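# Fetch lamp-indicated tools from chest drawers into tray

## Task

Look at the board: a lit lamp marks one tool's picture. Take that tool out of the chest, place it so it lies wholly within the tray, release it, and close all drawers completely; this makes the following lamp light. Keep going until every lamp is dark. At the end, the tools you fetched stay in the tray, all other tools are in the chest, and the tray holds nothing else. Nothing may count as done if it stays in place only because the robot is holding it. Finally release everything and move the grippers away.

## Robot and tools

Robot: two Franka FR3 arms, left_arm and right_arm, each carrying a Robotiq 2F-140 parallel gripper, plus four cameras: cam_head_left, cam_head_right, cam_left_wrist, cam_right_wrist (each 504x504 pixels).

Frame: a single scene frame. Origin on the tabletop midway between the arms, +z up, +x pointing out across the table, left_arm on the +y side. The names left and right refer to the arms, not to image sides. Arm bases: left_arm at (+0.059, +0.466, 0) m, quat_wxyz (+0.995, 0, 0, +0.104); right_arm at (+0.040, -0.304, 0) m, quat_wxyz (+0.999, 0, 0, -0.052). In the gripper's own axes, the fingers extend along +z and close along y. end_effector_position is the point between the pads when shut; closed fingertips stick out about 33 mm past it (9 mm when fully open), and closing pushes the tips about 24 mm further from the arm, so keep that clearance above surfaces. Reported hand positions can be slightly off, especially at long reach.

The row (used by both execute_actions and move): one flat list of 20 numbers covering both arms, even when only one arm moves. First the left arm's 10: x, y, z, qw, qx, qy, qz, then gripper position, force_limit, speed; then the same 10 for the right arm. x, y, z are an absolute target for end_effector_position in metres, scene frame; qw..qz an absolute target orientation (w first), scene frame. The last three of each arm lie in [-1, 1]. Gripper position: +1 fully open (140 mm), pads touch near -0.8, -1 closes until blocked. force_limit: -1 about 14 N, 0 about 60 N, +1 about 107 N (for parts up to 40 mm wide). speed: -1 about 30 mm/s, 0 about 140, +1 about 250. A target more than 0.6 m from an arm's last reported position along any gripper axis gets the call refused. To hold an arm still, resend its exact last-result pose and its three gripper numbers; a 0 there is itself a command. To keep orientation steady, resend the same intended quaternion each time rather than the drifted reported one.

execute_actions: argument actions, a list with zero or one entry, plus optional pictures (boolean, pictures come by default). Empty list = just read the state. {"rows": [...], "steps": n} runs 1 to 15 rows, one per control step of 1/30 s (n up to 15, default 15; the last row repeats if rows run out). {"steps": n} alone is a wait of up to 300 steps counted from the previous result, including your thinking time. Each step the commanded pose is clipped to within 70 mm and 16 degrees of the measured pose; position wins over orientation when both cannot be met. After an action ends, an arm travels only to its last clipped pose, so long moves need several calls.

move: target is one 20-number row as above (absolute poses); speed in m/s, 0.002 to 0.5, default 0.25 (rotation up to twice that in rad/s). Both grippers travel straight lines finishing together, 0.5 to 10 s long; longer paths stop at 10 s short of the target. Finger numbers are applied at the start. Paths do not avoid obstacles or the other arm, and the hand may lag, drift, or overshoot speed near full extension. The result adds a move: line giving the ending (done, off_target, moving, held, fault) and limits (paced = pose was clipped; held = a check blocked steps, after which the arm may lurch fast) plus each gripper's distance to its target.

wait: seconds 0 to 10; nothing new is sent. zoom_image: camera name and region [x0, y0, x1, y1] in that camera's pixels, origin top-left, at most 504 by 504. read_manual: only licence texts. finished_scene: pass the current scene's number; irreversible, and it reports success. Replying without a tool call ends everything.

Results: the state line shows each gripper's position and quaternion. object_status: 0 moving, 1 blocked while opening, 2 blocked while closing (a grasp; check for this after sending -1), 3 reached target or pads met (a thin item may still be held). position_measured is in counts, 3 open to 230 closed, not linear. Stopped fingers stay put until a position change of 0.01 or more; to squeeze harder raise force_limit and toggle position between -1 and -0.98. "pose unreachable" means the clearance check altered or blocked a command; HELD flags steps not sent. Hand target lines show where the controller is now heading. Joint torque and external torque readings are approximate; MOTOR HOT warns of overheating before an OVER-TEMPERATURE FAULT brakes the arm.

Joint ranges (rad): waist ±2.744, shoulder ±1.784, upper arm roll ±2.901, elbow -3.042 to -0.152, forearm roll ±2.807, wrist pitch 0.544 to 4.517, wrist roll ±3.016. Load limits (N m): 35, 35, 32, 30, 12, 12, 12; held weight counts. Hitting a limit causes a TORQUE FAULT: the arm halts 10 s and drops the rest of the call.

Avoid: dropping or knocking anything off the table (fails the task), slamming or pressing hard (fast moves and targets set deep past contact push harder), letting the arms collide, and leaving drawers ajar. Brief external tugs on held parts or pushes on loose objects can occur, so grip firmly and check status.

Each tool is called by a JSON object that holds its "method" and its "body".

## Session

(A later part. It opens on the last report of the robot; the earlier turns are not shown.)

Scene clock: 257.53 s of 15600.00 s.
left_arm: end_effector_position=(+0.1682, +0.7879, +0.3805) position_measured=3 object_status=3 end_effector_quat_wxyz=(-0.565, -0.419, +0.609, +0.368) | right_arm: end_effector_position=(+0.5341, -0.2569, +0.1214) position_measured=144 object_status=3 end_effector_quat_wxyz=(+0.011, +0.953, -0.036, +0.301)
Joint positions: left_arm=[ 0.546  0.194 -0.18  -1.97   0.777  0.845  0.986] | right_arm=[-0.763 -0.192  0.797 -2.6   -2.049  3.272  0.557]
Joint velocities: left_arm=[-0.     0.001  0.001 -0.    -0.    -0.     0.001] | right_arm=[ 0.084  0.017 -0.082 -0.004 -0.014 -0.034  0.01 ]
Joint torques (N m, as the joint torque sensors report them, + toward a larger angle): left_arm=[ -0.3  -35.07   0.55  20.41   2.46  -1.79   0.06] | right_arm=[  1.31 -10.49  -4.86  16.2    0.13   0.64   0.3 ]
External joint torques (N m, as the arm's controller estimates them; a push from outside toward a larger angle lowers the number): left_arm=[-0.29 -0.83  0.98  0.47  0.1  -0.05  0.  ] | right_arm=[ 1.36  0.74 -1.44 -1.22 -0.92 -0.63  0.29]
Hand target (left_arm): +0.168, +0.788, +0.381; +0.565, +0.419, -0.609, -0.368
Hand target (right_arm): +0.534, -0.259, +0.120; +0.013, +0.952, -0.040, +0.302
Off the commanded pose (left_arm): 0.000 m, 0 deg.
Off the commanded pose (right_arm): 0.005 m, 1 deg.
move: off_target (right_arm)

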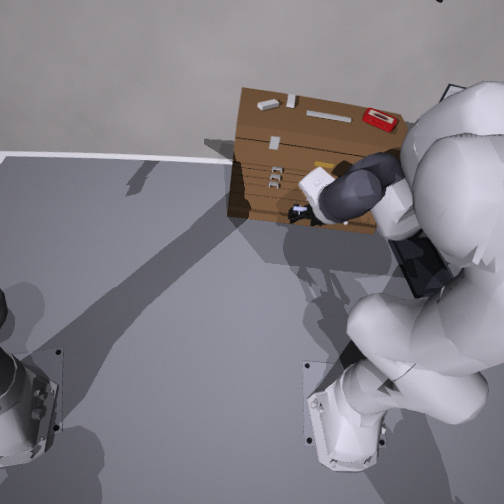

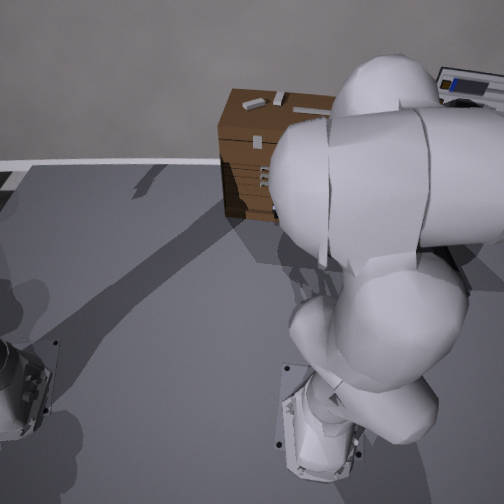

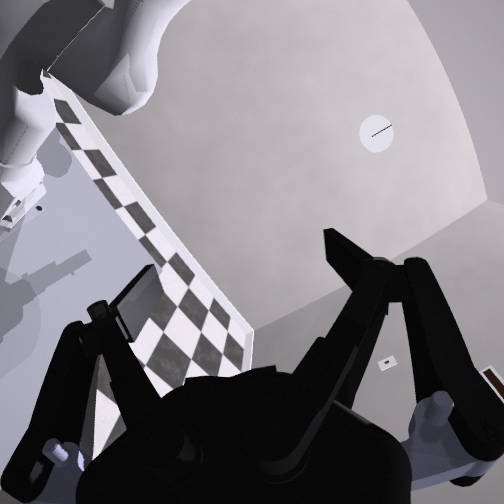

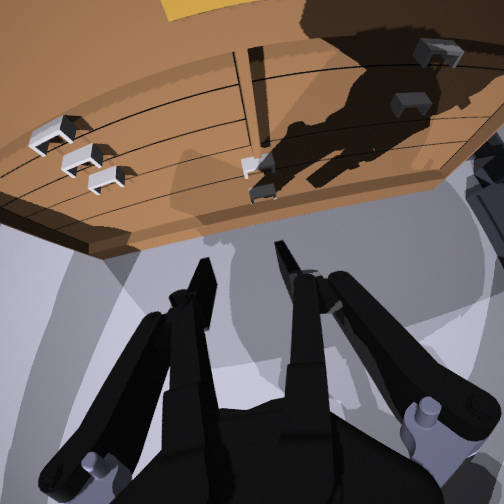

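{"method": "move", "body": {"target": [0.1682,0.7879,0.3805,-0.565,-0.419,0.609,0.368,1,0,0,0.51,-0.36,0.15,0.287,0.909,0.0906,0.287,-0.12,0.3,-0.5], "speed": 0.1}}

{"method": "move", "body": {"target": [0.1682,0.7879,0.3805,-0.565,-0.419,0.609,0.368,1,0,0,0.45,-0.36,0.25,0.001,0.9987,-0.0436,0.026,-0.12,0.3,-0.5], "speed": 0.12}}

Scene clock: 297.47 s of 15600.00 s.
left_arm: end_effector_position=(+0.1682, +0.7879, +0.3805) position_measured=3 object_status=3 end_effector_quat_wxyz=(-0.565, -0.419, +0.609, +0.368) | right_arm: end_effector_position=(+0.5102, -0.3566, +0.1561) position_measured=144 object_status=3 end_effector_quat_wxyz=(+0.285, +0.910, +0.090, +0.288)
Joint positions: left_arm=[ 0.546  0.194 -0.18  -1.97   0.777  0.845  0.986] | right_arm=[-1.159 -0.915  1.236 -2.634 -2.05   3.463  0.531]
Joint velocities: left_arm=[ 0.002  0.001  0.001 -0.001  0.001 -0.001 -0.002] | right_arm=[-0.002 -0.008  0.001  0.    -0.    -0.001  0.001]
Joint torques (N m, as the joint torque sensors report them, + toward a larger angle): left_arm=[ -0.37 -35.     0.49  21.01   2.48  -1.86   0.11] | right_arm=[ -1.42   7.84 -15.6   12.65  -1.29   0.16  -0.2 ]
External joint torques (N m, as the arm's controller estimates them; a push from outside toward a larger angle lowers the number): left_arm=[-0.52 -0.72  0.78  1.04  0.1  -0.11  0.05] | right_arm=[-1.42 -2.29  1.52 -0.76 -0.96  0.28 -0.25]
Hand target (left_arm): +0.168, +0.788, +0.381; +0.565, +0.419, -0.609, -0.368
Hand target (right_arm): +0.509, -0.358, +0.155; +0.286, +0.910, +0.091, +0.286
Off the commanded pose (left_arm): 0.000 m, 0 deg.
Off the commanded pose (right_arm): 0.007 m, 0 deg.
After step 90, 33.57 s passed at rest.
move: off_target (right_arm)

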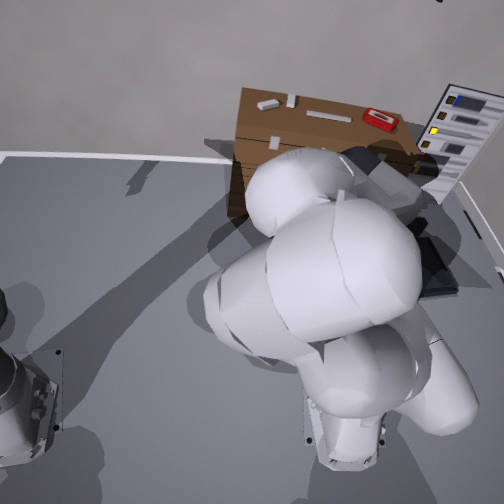

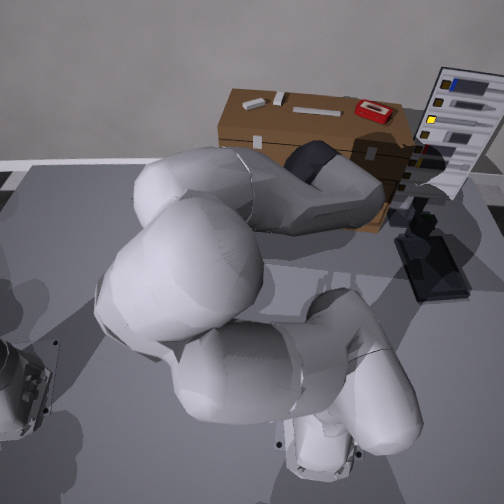

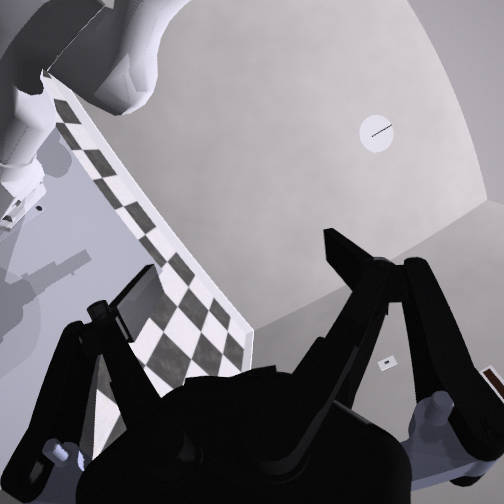

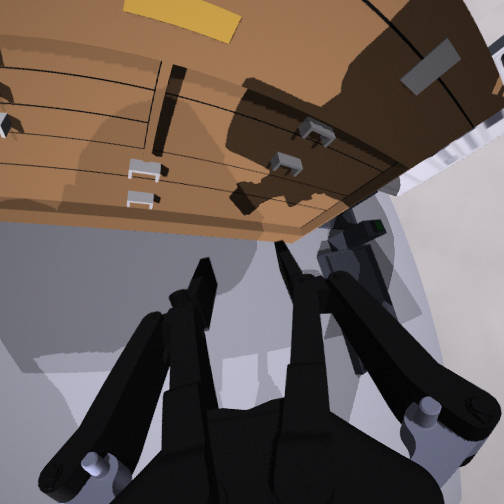

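Scene clock: 301.53 s of 15600.00 s.
left_arm: end_effector_position=(+0.1682, +0.7879, +0.3805) position_measured=3 object_status=3 end_effector_quat_wxyz=(-0.565, -0.419, +0.609, +0.368) | right_arm: end_effector_position=(+0.4495, -0.3618, +0.2458) position_measured=144 object_status=3 end_effector_quat_wxyz=(+0.001, +0.999, -0.038, +0.030)
Joint positions: left_arm=[ 0.546  0.194 -0.18  -1.97   0.777  0.845  0.986] | right_arm=[-1.923 -0.76   1.348 -2.014 -2.345  4.497  0.718]
Joint velocities: left_arm=[ 0.     0.    -0.    -0.     0.    -0.     0.001] | right_arm=[-0.     0.     0.001 -0.    -0.001  0.01   0.012]
Joint torques (N m, as the joint torque sensors report them, + toward a larger angle): left_arm=[ -0.4  -35.38   0.89  20.44   2.48  -1.8    0.06] | right_arm=[ -1.48  16.65 -16.42  15.63  -1.56   3.05   0.29]
External joint torques (N m, as the arm's controller estimates them; a push from outside toward a larger angle lowers the number): left_arm=[-0.4  -1.11  1.31  0.48  0.12 -0.06  0.  ] | right_arm=[-1.46 -0.28  1.63  1.23 -0.91  0.7   0.28]
Hand target (left_arm): +0.168, +0.788, +0.381; +0.565, +0.419, -0.609, -0.368
Hand target (right_arm): +0.448, -0.361, +0.246; -0.001, +0.999, -0.043, +0.027
Off the commanded pose (left_arm): 0.000 m, 0 deg.
Off the commanded pose (right_arm): 0.005 m, 1 deg.
joint sent to its limit (right arm) — the command would take joint 6 (wrist pitch) past its upper limit, so that joint was sent only as far as its limit.
move: off_target (right_arm)

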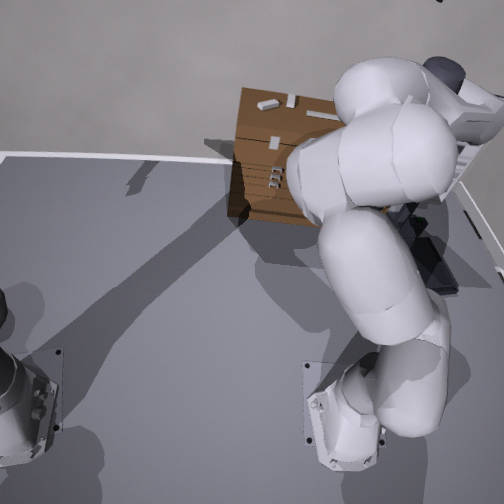

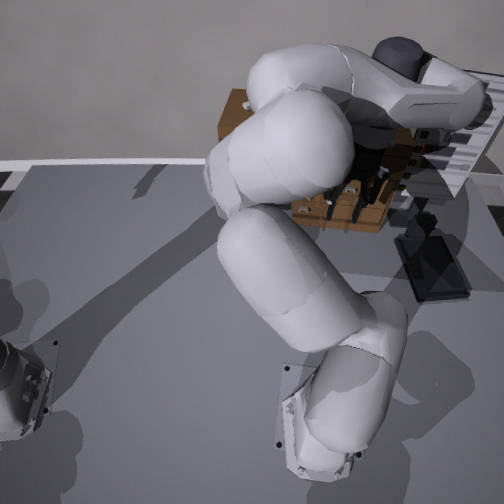

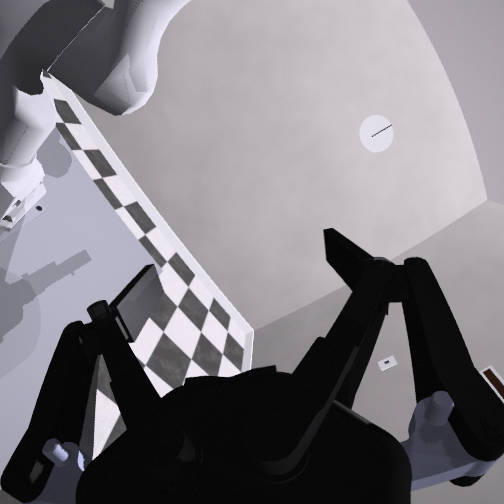

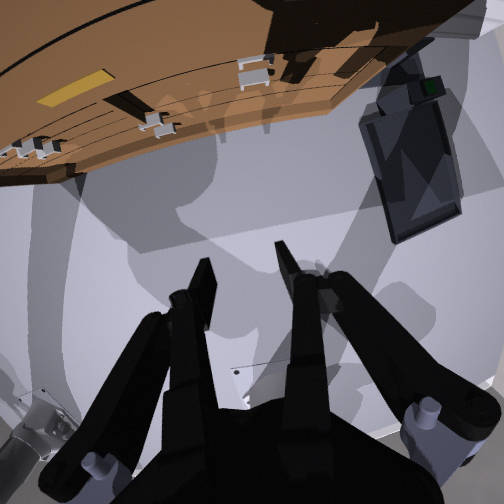

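{"method": "move", "body": {"target": [0.1682,0.7879,0.3805,-0.565,-0.419,0.609,0.368,1,0,0,0.60,-0.30,0.58,0,0.85,0,0.527,-0.12,0.3,-0.5], "speed": 0.2}}

{"method": "move", "body": {"target": [0.1682,0.7879,0.3805,-0.565,-0.419,0.609,0.368,1,0,0,0.87,-0.22,0.59,0,0.707,0,0.707,-0.12,0.3,-0.5], "speed": 0.2}}

{"method": "move", "body": {"target": [0.1682,0.7879,0.3805,-0.565,-0.419,0.609,0.368,1,0,0,0.79,-0.38,0.78,0.217,0.403,-0.217,0.861,-0.12,0.3,-0.5], "speed": 0.2}}

Scene clock: 345.70 s of 15600.00 s.
left_arm: end_effector_position=(+0.1682, +0.7879, +0.3805) position_measured=3 object_status=3 end_effector_quat_wxyz=(-0.565, -0.419, +0.609, +0.368) | right_arm: end_effector_position=(+0.5996, -0.3026, +0.5785) position_measured=144 object_status=3 end_effector_quat_wxyz=(+0.004, +0.852, -0.013, +0.524)
Joint positions: left_arm=[ 0.546  0.194 -0.18  -1.97   0.777  0.845  0.986] | right_arm=[-1.381 -0.778  0.666 -1.96  -1.83   4.217  0.624]
Joint velocities: left_arm=[ 0.001  0.001 -0.    -0.001 -0.     0.     0.002] | right_arm=[ 0.002 -0.    -0.001 -0.001  0.005 -0.01  -0.021]
Joint torques (N m, as the joint torque sensors report them, + toward a larger angle): left_arm=[ -0.23 -34.98   0.53  20.42   2.47  -1.84   0.06] | right_arm=[  0.41   6.61 -14.26  16.21   2.63  -0.68  -0.44]
External joint torques (N m, as the arm's controller estimates them; a push from outside toward a larger angle lowers the number): left_arm=[-0.22 -0.74  0.96  0.48  0.11 -0.11  0.  ] | right_arm=[ 0.4  -0.61 -0.42 -0.25  0.7  -0.54 -0.46]
Hand target (left_arm): +0.168, +0.788, +0.381; +0.565, +0.419, -0.609, -0.368
Hand target (right_arm): +0.601, -0.303, +0.581; +0.008, +0.850, -0.009, +0.527
Off the commanded pose (left_arm): 0.000 m, 0 deg.
Off the commanded pose (right_arm): 0.003 m, 2 deg.
After step 90, 37.93 s passed at rest.
move: done

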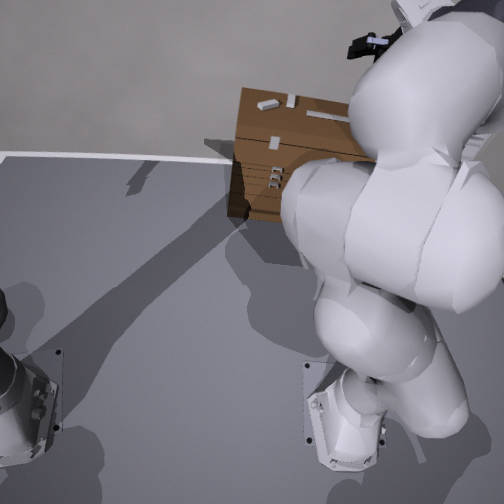

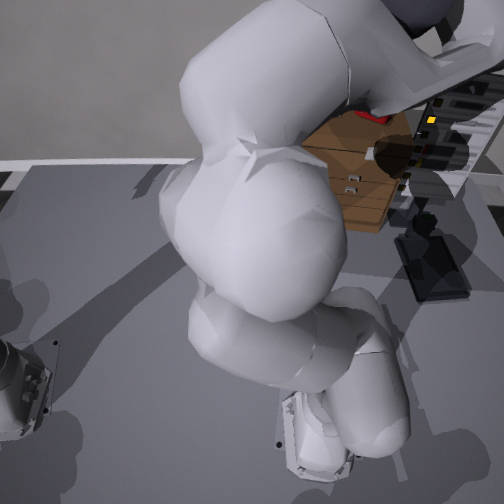

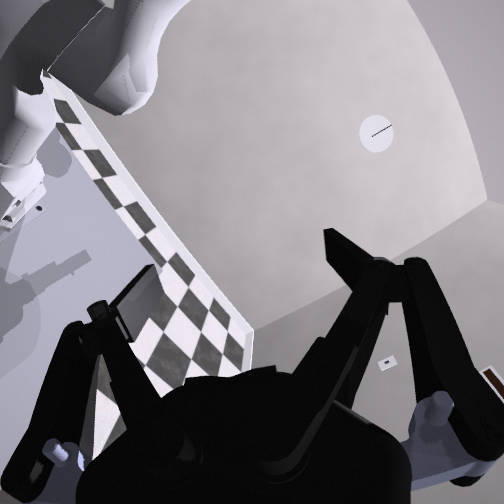

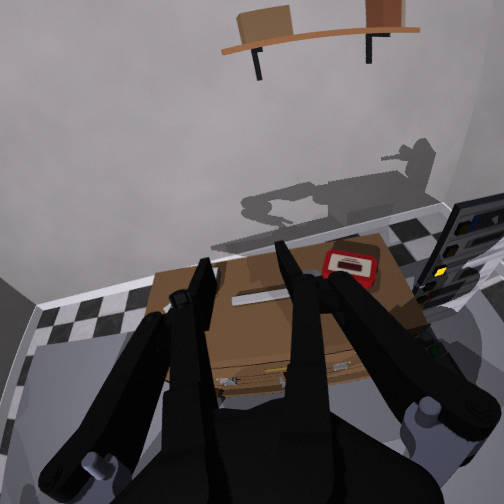

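Scene clock: 347.90 s of 15600.00 s.
left_arm: end_effector_position=(+0.1682, +0.7879, +0.3805) position_measured=3 object_status=3 end_effector_quat_wxyz=(-0.565, -0.419, +0.609, +0.368) | right_arm: end_effector_position=(+0.8722, -0.2236, +0.5896) position_measured=144 object_status=3 end_effector_quat_wxyz=(+0.003, +0.709, -0.006, +0.705)
Joint positions: left_arm=[ 0.546  0.194 -0.18  -1.97   0.777  0.845  0.986] | right_arm=[-1.925 -1.018  1.324 -1.732 -0.736  3.865  0.195]
Joint velocities: left_arm=[ 0.001 -0.001 -0.    -0.001  0.001 -0.     0.   ] | right_arm=[-0.005 -0.011 -0.007  0.002  0.008  0.016 -0.001]
Joint torques (N m, as the joint torque sensors report them, + toward a larger angle): left_arm=[ -0.37 -34.74   0.64  20.95   2.49  -1.78   0.07] | right_arm=[ -1.36  28.14 -25.94  12.46   3.95   0.21  -0.44]
External joint torques (N m, as the arm's controller estimates them; a push from outside toward a larger angle lowers the number): left_arm=[-0.38 -0.43  1.06  0.95  0.12 -0.04  0.01] | right_arm=[-1.14 -2.73 -0.51  1.78  0.62  0.68 -0.47]
Hand target (left_arm): +0.168, +0.788, +0.381; +0.565, +0.419, -0.609, -0.368
Hand target (right_arm): +0.872, -0.222, +0.591; +0.003, +0.708, -0.002, +0.706
Off the commanded pose (left_arm): 0.000 m, 0 deg.
Off the commanded pose (right_arm): 0.004 m, 1 deg.
move: off_target (right_arm)

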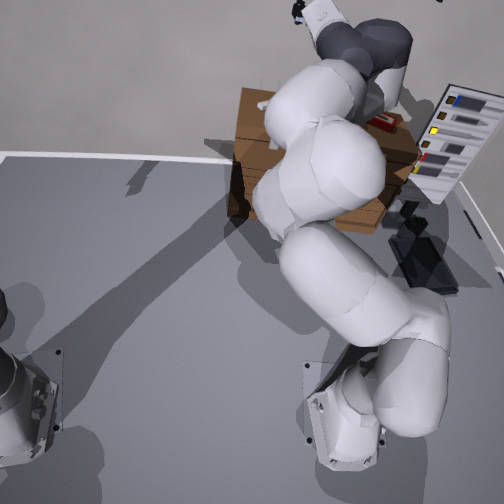

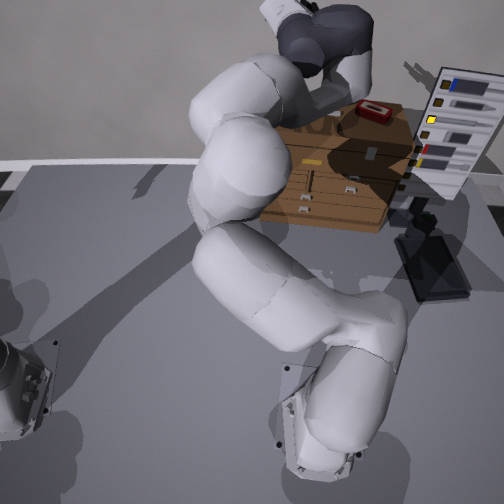

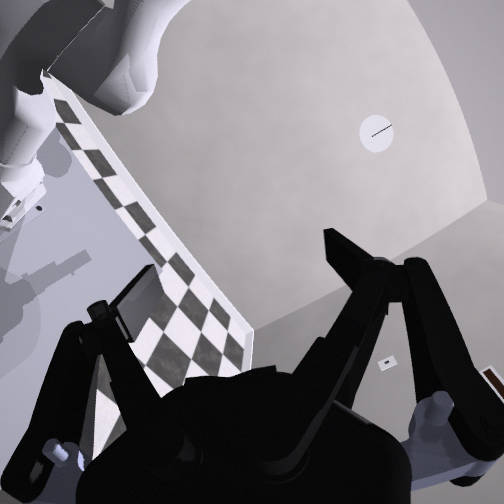

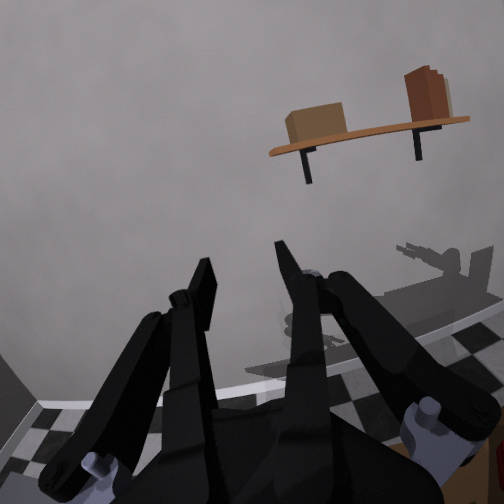

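Scene clock: 350.83 s of 15600.00 s.
left_arm: end_effector_position=(+0.1682, +0.7879, +0.3805) position_measured=3 object_status=3 end_effector_quat_wxyz=(-0.565, -0.419, +0.609, +0.368) | right_arm: end_effector_position=(+0.7838, -0.3722, +0.7821) position_measured=144 object_status=3 end_effector_quat_wxyz=(+0.221, +0.409, -0.220, +0.858)
Joint positions: left_arm=[ 0.546  0.194 -0.18  -1.97   0.777  0.845  0.986] | right_arm=[-2.043 -1.594  0.953 -1.824 -0.088  3.244  0.251]
Joint velocities: left_arm=[-0.    -0.001  0.001  0.001 -0.001 -0.001  0.001] | right_arm=[-0.002 -0.001  0.     0.001  0.012 -0.015 -0.003]
Joint torques (N m, as the joint torque sensors report them, + toward a larger angle): left_arm=[ -0.14 -35.49   0.52  20.39   2.46  -1.8    0.07] | right_arm=[ -1.43  34.01 -27.82  -1.3    3.07  -2.11   0.19]
External joint torques (N m, as the arm's controller estimates them; a push from outside toward a larger angle lowers the number): left_arm=[-0.09 -1.07  0.98  0.36  0.09 -0.05  0.01] | right_arm=[-1.27 -3.31 -0.83  0.76  0.77 -0.66  0.17]
Hand target (left_arm): +0.168, +0.788, +0.381; +0.565, +0.419, -0.609, -0.368
Hand target (right_arm): +0.783, -0.373, +0.783; +0.218, +0.406, -0.224, +0.859
Off the commanded pose (left_arm): 0.000 m, 0 deg.
Off the commanded pose (right_arm): 0.010 m, 1 deg.
move: off_target (right_arm)

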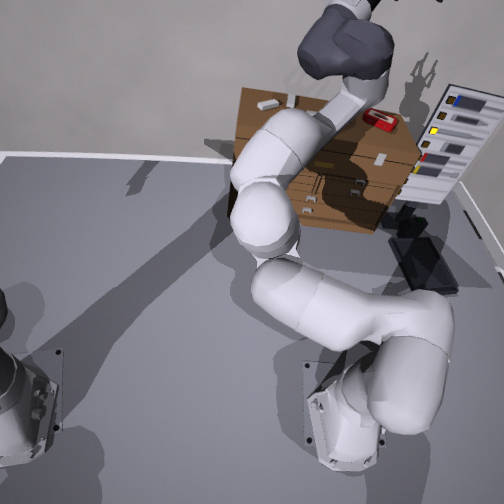

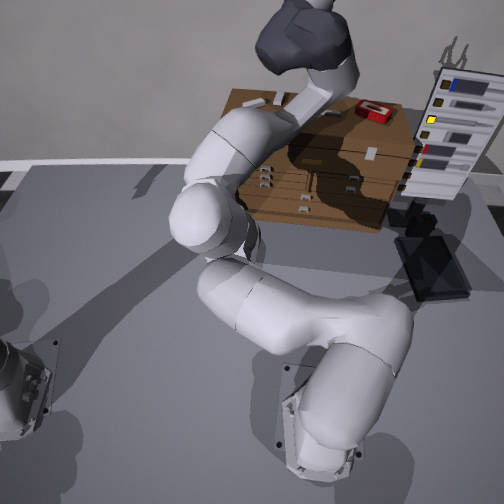

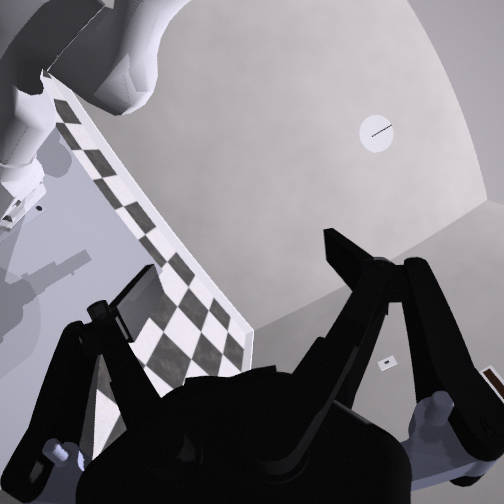

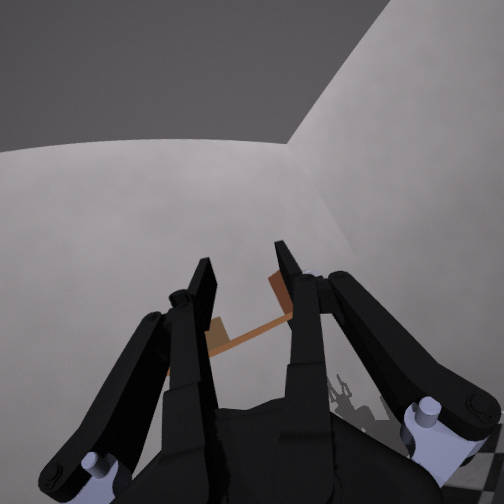

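{"method": "move", "body": {"target": [0.1682,0.7879,0.3805,-0.565,-0.419,0.609,0.368,1,0,0,0.62,-0.58,0.62,0.5,0.5,-0.5,0.5,-0.12,0.3,-0.5], "speed": 0.2}}

{"method": "move", "body": {"target": [0.1682,0.7879,0.3805,-0.565,-0.419,0.609,0.368,1,0,0,0.47,-0.38,0.36,0,0.9,-0.436,0,-0.12,0.3,-0.5], "speed": 0.2}}

Scene clock: 373.33 s of 15600.00 s.
left_arm: end_effector_position=(+0.1682, +0.7879, +0.3805) position_measured=3 object_status=3 end_effector_quat_wxyz=(-0.565, -0.419, +0.609, +0.368) | right_arm: end_effector_position=(+0.6157, -0.5773, +0.6208) position_measured=144 object_status=3 end_effector_quat_wxyz=(+0.494, +0.504, -0.498, +0.503)
Joint positions: left_arm=[ 0.546  0.194 -0.18  -1.97   0.777  0.845  0.986] | right_arm=[-1.771 -1.084  1.243 -1.842 -0.427  2.276 -0.198]
Joint velocities: left_arm=[-0.    -0.001  0.001  0.     0.    -0.    -0.   ] | right_arm=[-0.002  0.004  0.002  0.001 -0.006 -0.014 -0.019]
Joint torques (N m, as the joint torque sensors report them, + toward a larger angle): left_arm=[ -0.19 -35.26   0.2   21.02   2.58  -1.81   0.02] | right_arm=[ -0.79  24.   -26.28  13.21  -1.18  -0.06  -0.47]
External joint torques (N m, as the arm's controller estimates them; a push from outside toward a larger angle lowers the number): left_arm=[-0.14 -0.9   0.67  1.01  0.2  -0.07 -0.04] | right_arm=[-0.72 -0.5   1.34  1.09 -1.09 -0.56 -0.5 ]
Hand target (left_arm): +0.168, +0.788, +0.381; +0.565, +0.419, -0.609, -0.368
Hand target (right_arm): +0.614, -0.578, +0.621; +0.500, +0.506, -0.496, +0.497
Off the commanded pose (left_arm): 0.000 m, 0 deg.
Off the commanded pose (right_arm): 0.005 m, 1 deg.
After step 90, 16.13 s passed at rest.
move: off_target (right_arm)

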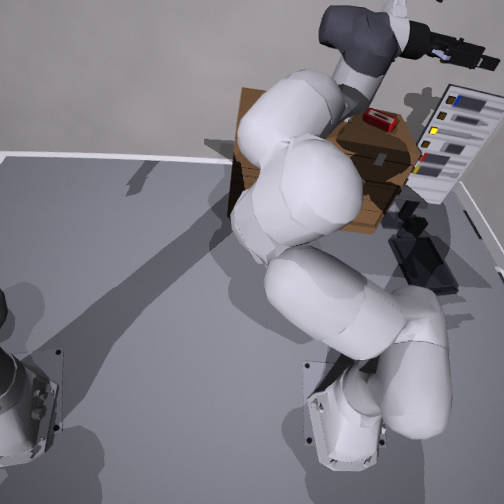

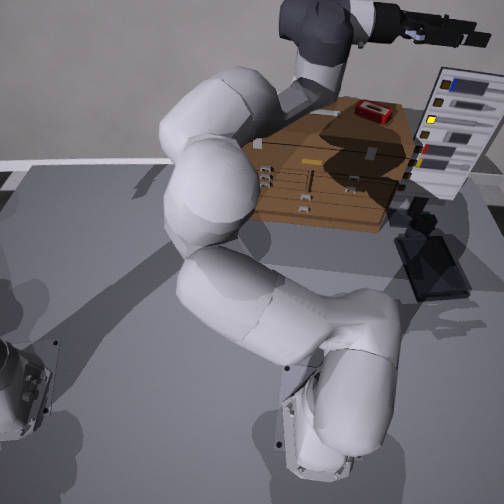

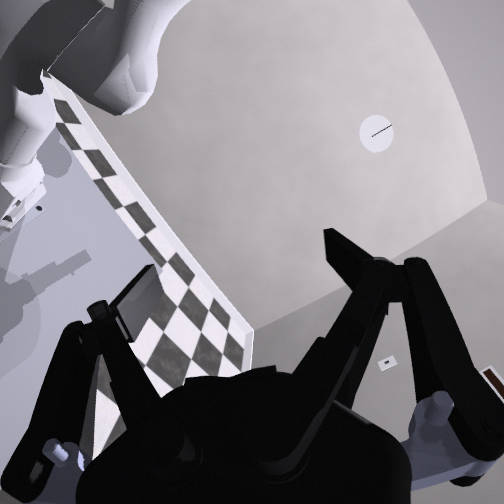

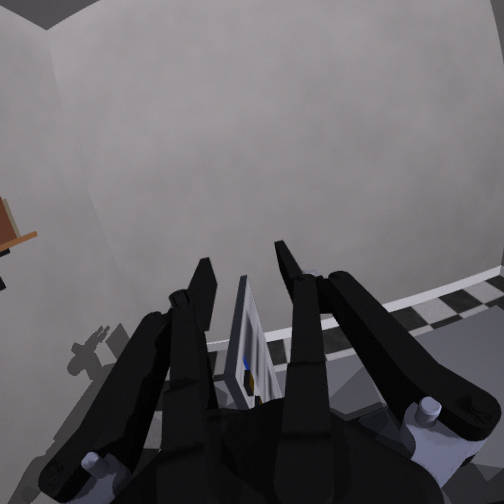

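Scene clock: 378.13 s of 15600.00 s.
left_arm: end_effector_position=(+0.1682, +0.7879, +0.3805) position_measured=3 object_status=3 end_effector_quat_wxyz=(-0.565, -0.419, +0.609, +0.368) | right_arm: end_effector_position=(+0.4761, -0.3819, +0.3540) position_measured=144 object_status=3 end_effector_quat_wxyz=(-0.000, +0.903, -0.429, +0.003)
Joint positions: left_arm=[ 0.546  0.194 -0.18  -1.97   0.777  0.845  0.986] | right_arm=[-0.506 -0.406  0.358 -2.118  0.14   1.739 -0.986]
Joint velocities: left_arm=[-0.     0.     0.     0.     0.001 -0.001  0.001] | right_arm=[ 0.015  0.002 -0.012  0.     0.001 -0.002 -0.024]
Joint torques (N m, as the joint torque sensors report them, + toward a larger angle): left_arm=[ -0.18 -34.88   0.47  20.47   2.51  -1.83   0.07] | right_arm=[  0.77 -14.76  -4.2   23.77   1.18   1.86  -0.39]
External joint torques (N m, as the arm's controller estimates them; a push from outside toward a larger angle lowers the number): left_arm=[-0.15 -0.57  0.92  0.48  0.14 -0.09  0.01] | right_arm=[ 0.74  1.03  0.38 -0.37  0.35 -0.69 -0.39]
Hand target (left_arm): +0.168, +0.788, +0.381; +0.565, +0.419, -0.609, -0.368
Hand target (right_arm): +0.475, -0.381, +0.353; -0.002, +0.906, -0.423, -0.001
Off the commanded pose (left_arm): 0.000 m, 0 deg.
Off the commanded pose (right_arm): 0.009 m, 1 deg.
move: off_target (right_arm)

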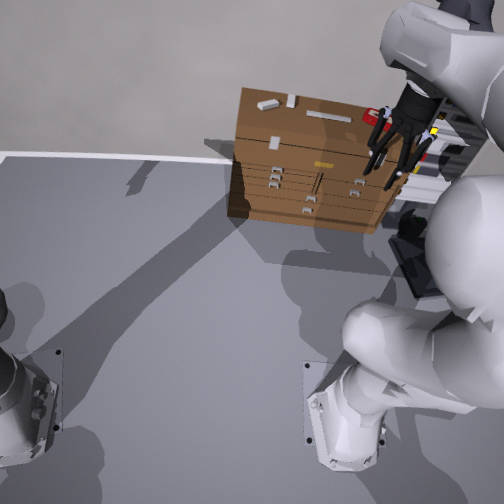

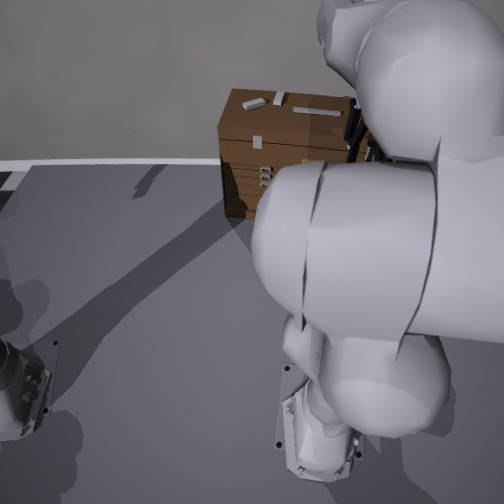

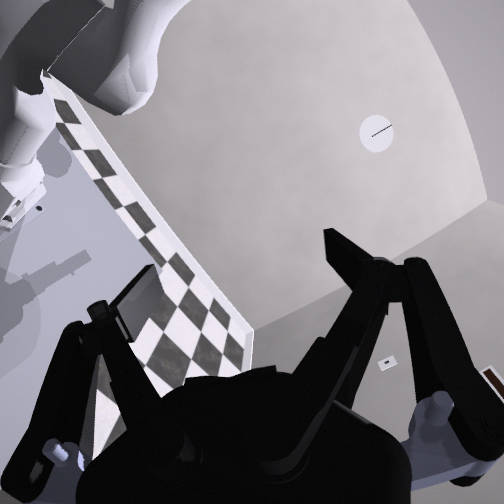

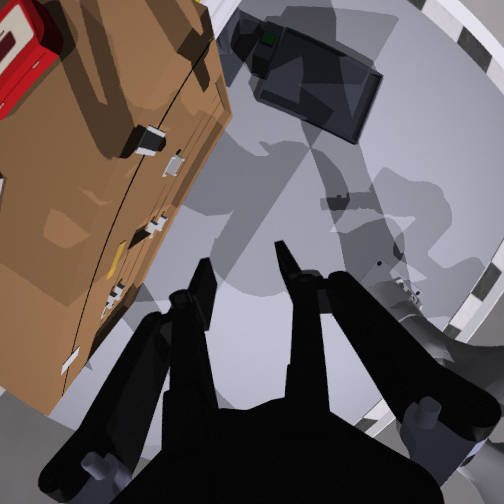

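{"method": "move", "body": {"target": [0.1682,0.7879,0.3805,-0.565,-0.419,0.609,0.368,1,0,0,0.47,-0.40,0.25,0.001,0.9987,-0.0436,0.026,-0.12,0.3,-0.5], "speed": 0.2}}

{"method": "move", "body": {"target": [0.1682,0.7879,0.3805,-0.565,-0.419,0.609,0.368,1,0,0,0.578,-0.412,0.219,0.013,0.953,-0.0416,0.301,-0.12,0.3,-0.5], "speed": 0.08}}

{"method": "zoom_image", "body": {"camera": "cam_right_wrist", "region": [170,170,320,290]}}

Scene clock: 391.13 s of 15600.00 s.
left_arm: end_effector_position=(+0.1682, +0.7879, +0.3805) position_measured=3 object_status=3 end_effector_quat_wxyz=(-0.565, -0.419, +0.609, +0.368) | right_arm: end_effector_position=(+0.4693, -0.3980, +0.2496) position_measured=144 object_status=3 end_effector_quat_wxyz=(-0.001, +0.998, -0.050, +0.025)
Joint positions: left_arm=[ 0.546  0.194 -0.18  -1.97   0.777  0.845  0.986] | right_arm=[-0.198 -0.396  0.074 -2.416  0.044  2.069 -1.724]
Joint velocities: left_arm=[-0.     0.001  0.001 -0.    -0.    -0.     0.   ] | right_arm=[ 0.003 -0.001 -0.003  0.    -0.     0.002 -0.026]
Joint torques (N m, as the joint torque sensors report them, + toward a larger angle): left_arm=[ -0.2  -34.99   0.53  20.45   2.48  -1.78   0.04] | right_arm=[  1.24 -17.77  -1.24  23.43  -0.22   3.19  -0.54]
External joint torques (N m, as the arm's controller estimates them; a push from outside toward a larger angle lowers the number): left_arm=[-0.3  -0.67  0.86  0.45  0.11 -0.03 -0.02] | right_arm=[ 1.23  0.25 -0.07 -0.83 -1.03  0.56 -0.54]
Hand target (left_arm): +0.168, +0.788, +0.381; +0.565, +0.419, -0.609, -0.368
Hand target (right_arm): +0.470, -0.399, +0.249; +0.001, +0.999, -0.042, +0.026
Off the commanded pose (left_arm): 0.000 m, 0 deg.
Off the commanded pose (right_arm): 0.002 m, 1 deg.
After step 90, 7.17 s passed at rest.
move: done

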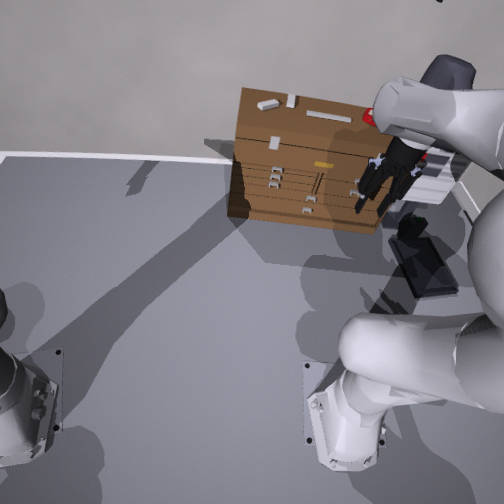

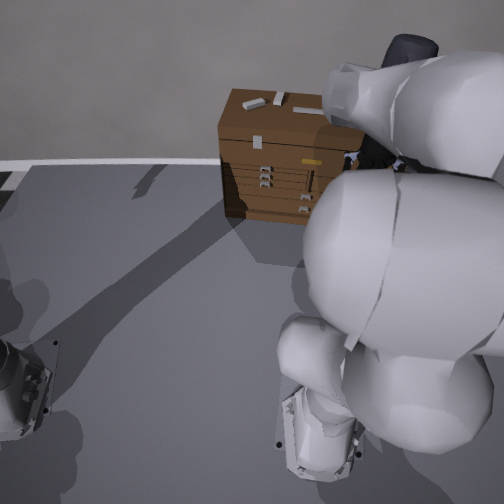

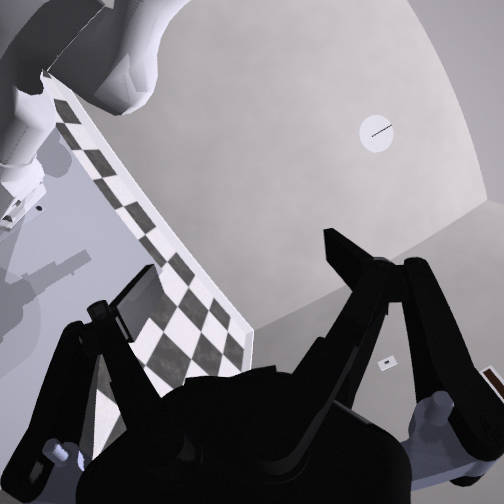

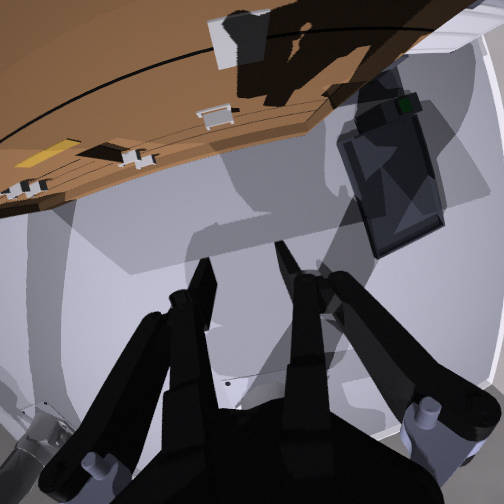

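Scene clock: 395.27 s of 15600.00 s.
left_arm: end_effector_position=(+0.1682, +0.7879, +0.3805) position_measured=3 object_status=3 end_effector_quat_wxyz=(-0.565, -0.419, +0.609, +0.368) | right_arm: end_effector_position=(+0.5797, -0.4100, +0.2169) position_measured=144 object_status=3 end_effector_quat_wxyz=(+0.012, +0.953, -0.045, +0.300)
Joint positions: left_arm=[ 0.546  0.194 -0.18  -1.97   0.777  0.845  0.986] | right_arm=[ 0.03  -0.325 -0.117 -2.727  0.197  3.009 -1.863]
Joint velocities: left_arm=[ 0.001 -0.001 -0.    -0.     0.     0.001  0.   ] | right_arm=[ 0.011  0.    -0.013 -0.002 -0.001  0.013 -0.006]
Joint torques (N m, as the joint torque sensors report them, + toward a larger angle): left_arm=[ -0.4  -35.12   0.67  20.85   2.49  -1.79   0.03] | right_arm=[  0.85 -17.43   0.31  21.63  -0.56   3.99  -0.49]
External joint torques (N m, as the arm's controller estimates them; a push from outside toward a larger angle lowers the number): left_arm=[-0.45 -0.69  1.05  0.81  0.12 -0.04 -0.03] | right_arm=[ 0.86  0.99 -0.45 -0.52 -0.77  0.59 -0.5 ]
Hand target (left_arm): +0.168, +0.788, +0.381; +0.565, +0.419, -0.609, -0.368
Hand target (right_arm): +0.580, -0.410, +0.217; +0.015, +0.953, -0.039, +0.301
Off the commanded pose (left_arm): 0.000 m, 0 deg.
Off the commanded pose (right_arm): 0.003 m, 0 deg.
move: done

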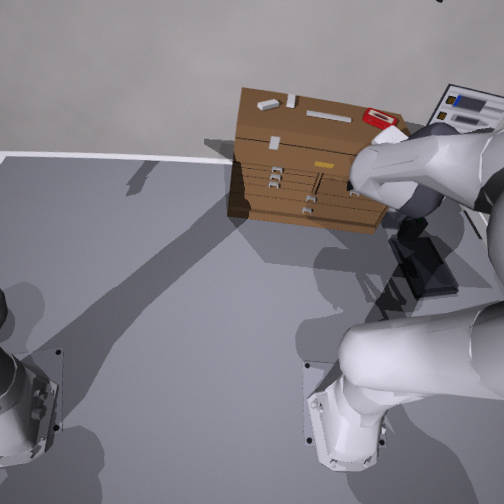

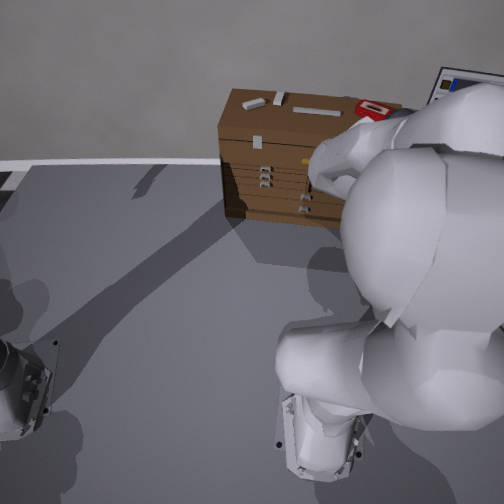

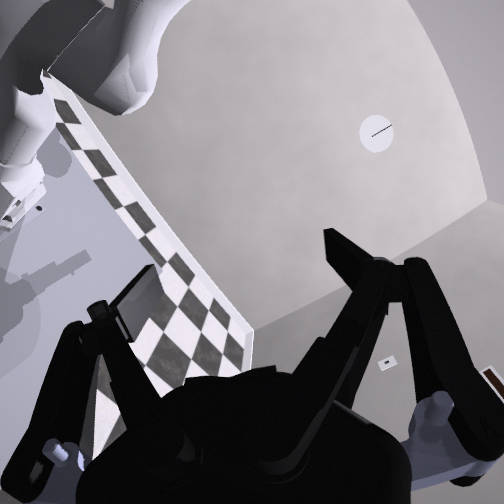

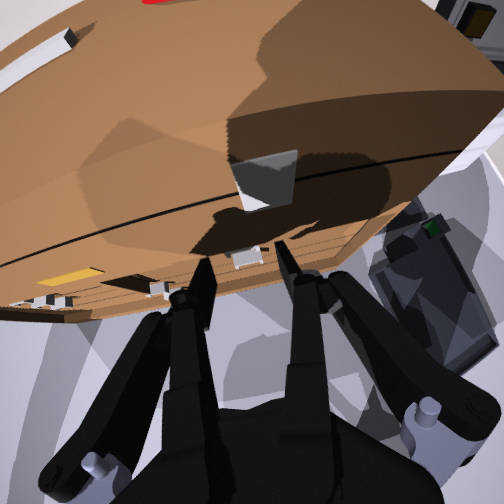

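Region (170, 170, 320, 290) of cam_right_wrist's 504x504 image, scaled by 3.360, with more detail than that image has; it fills the top 403 rows of this view, and the rest is white.

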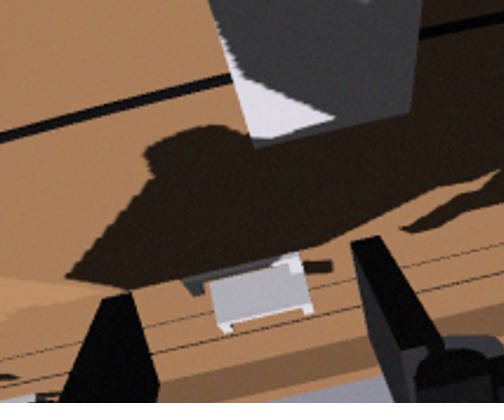

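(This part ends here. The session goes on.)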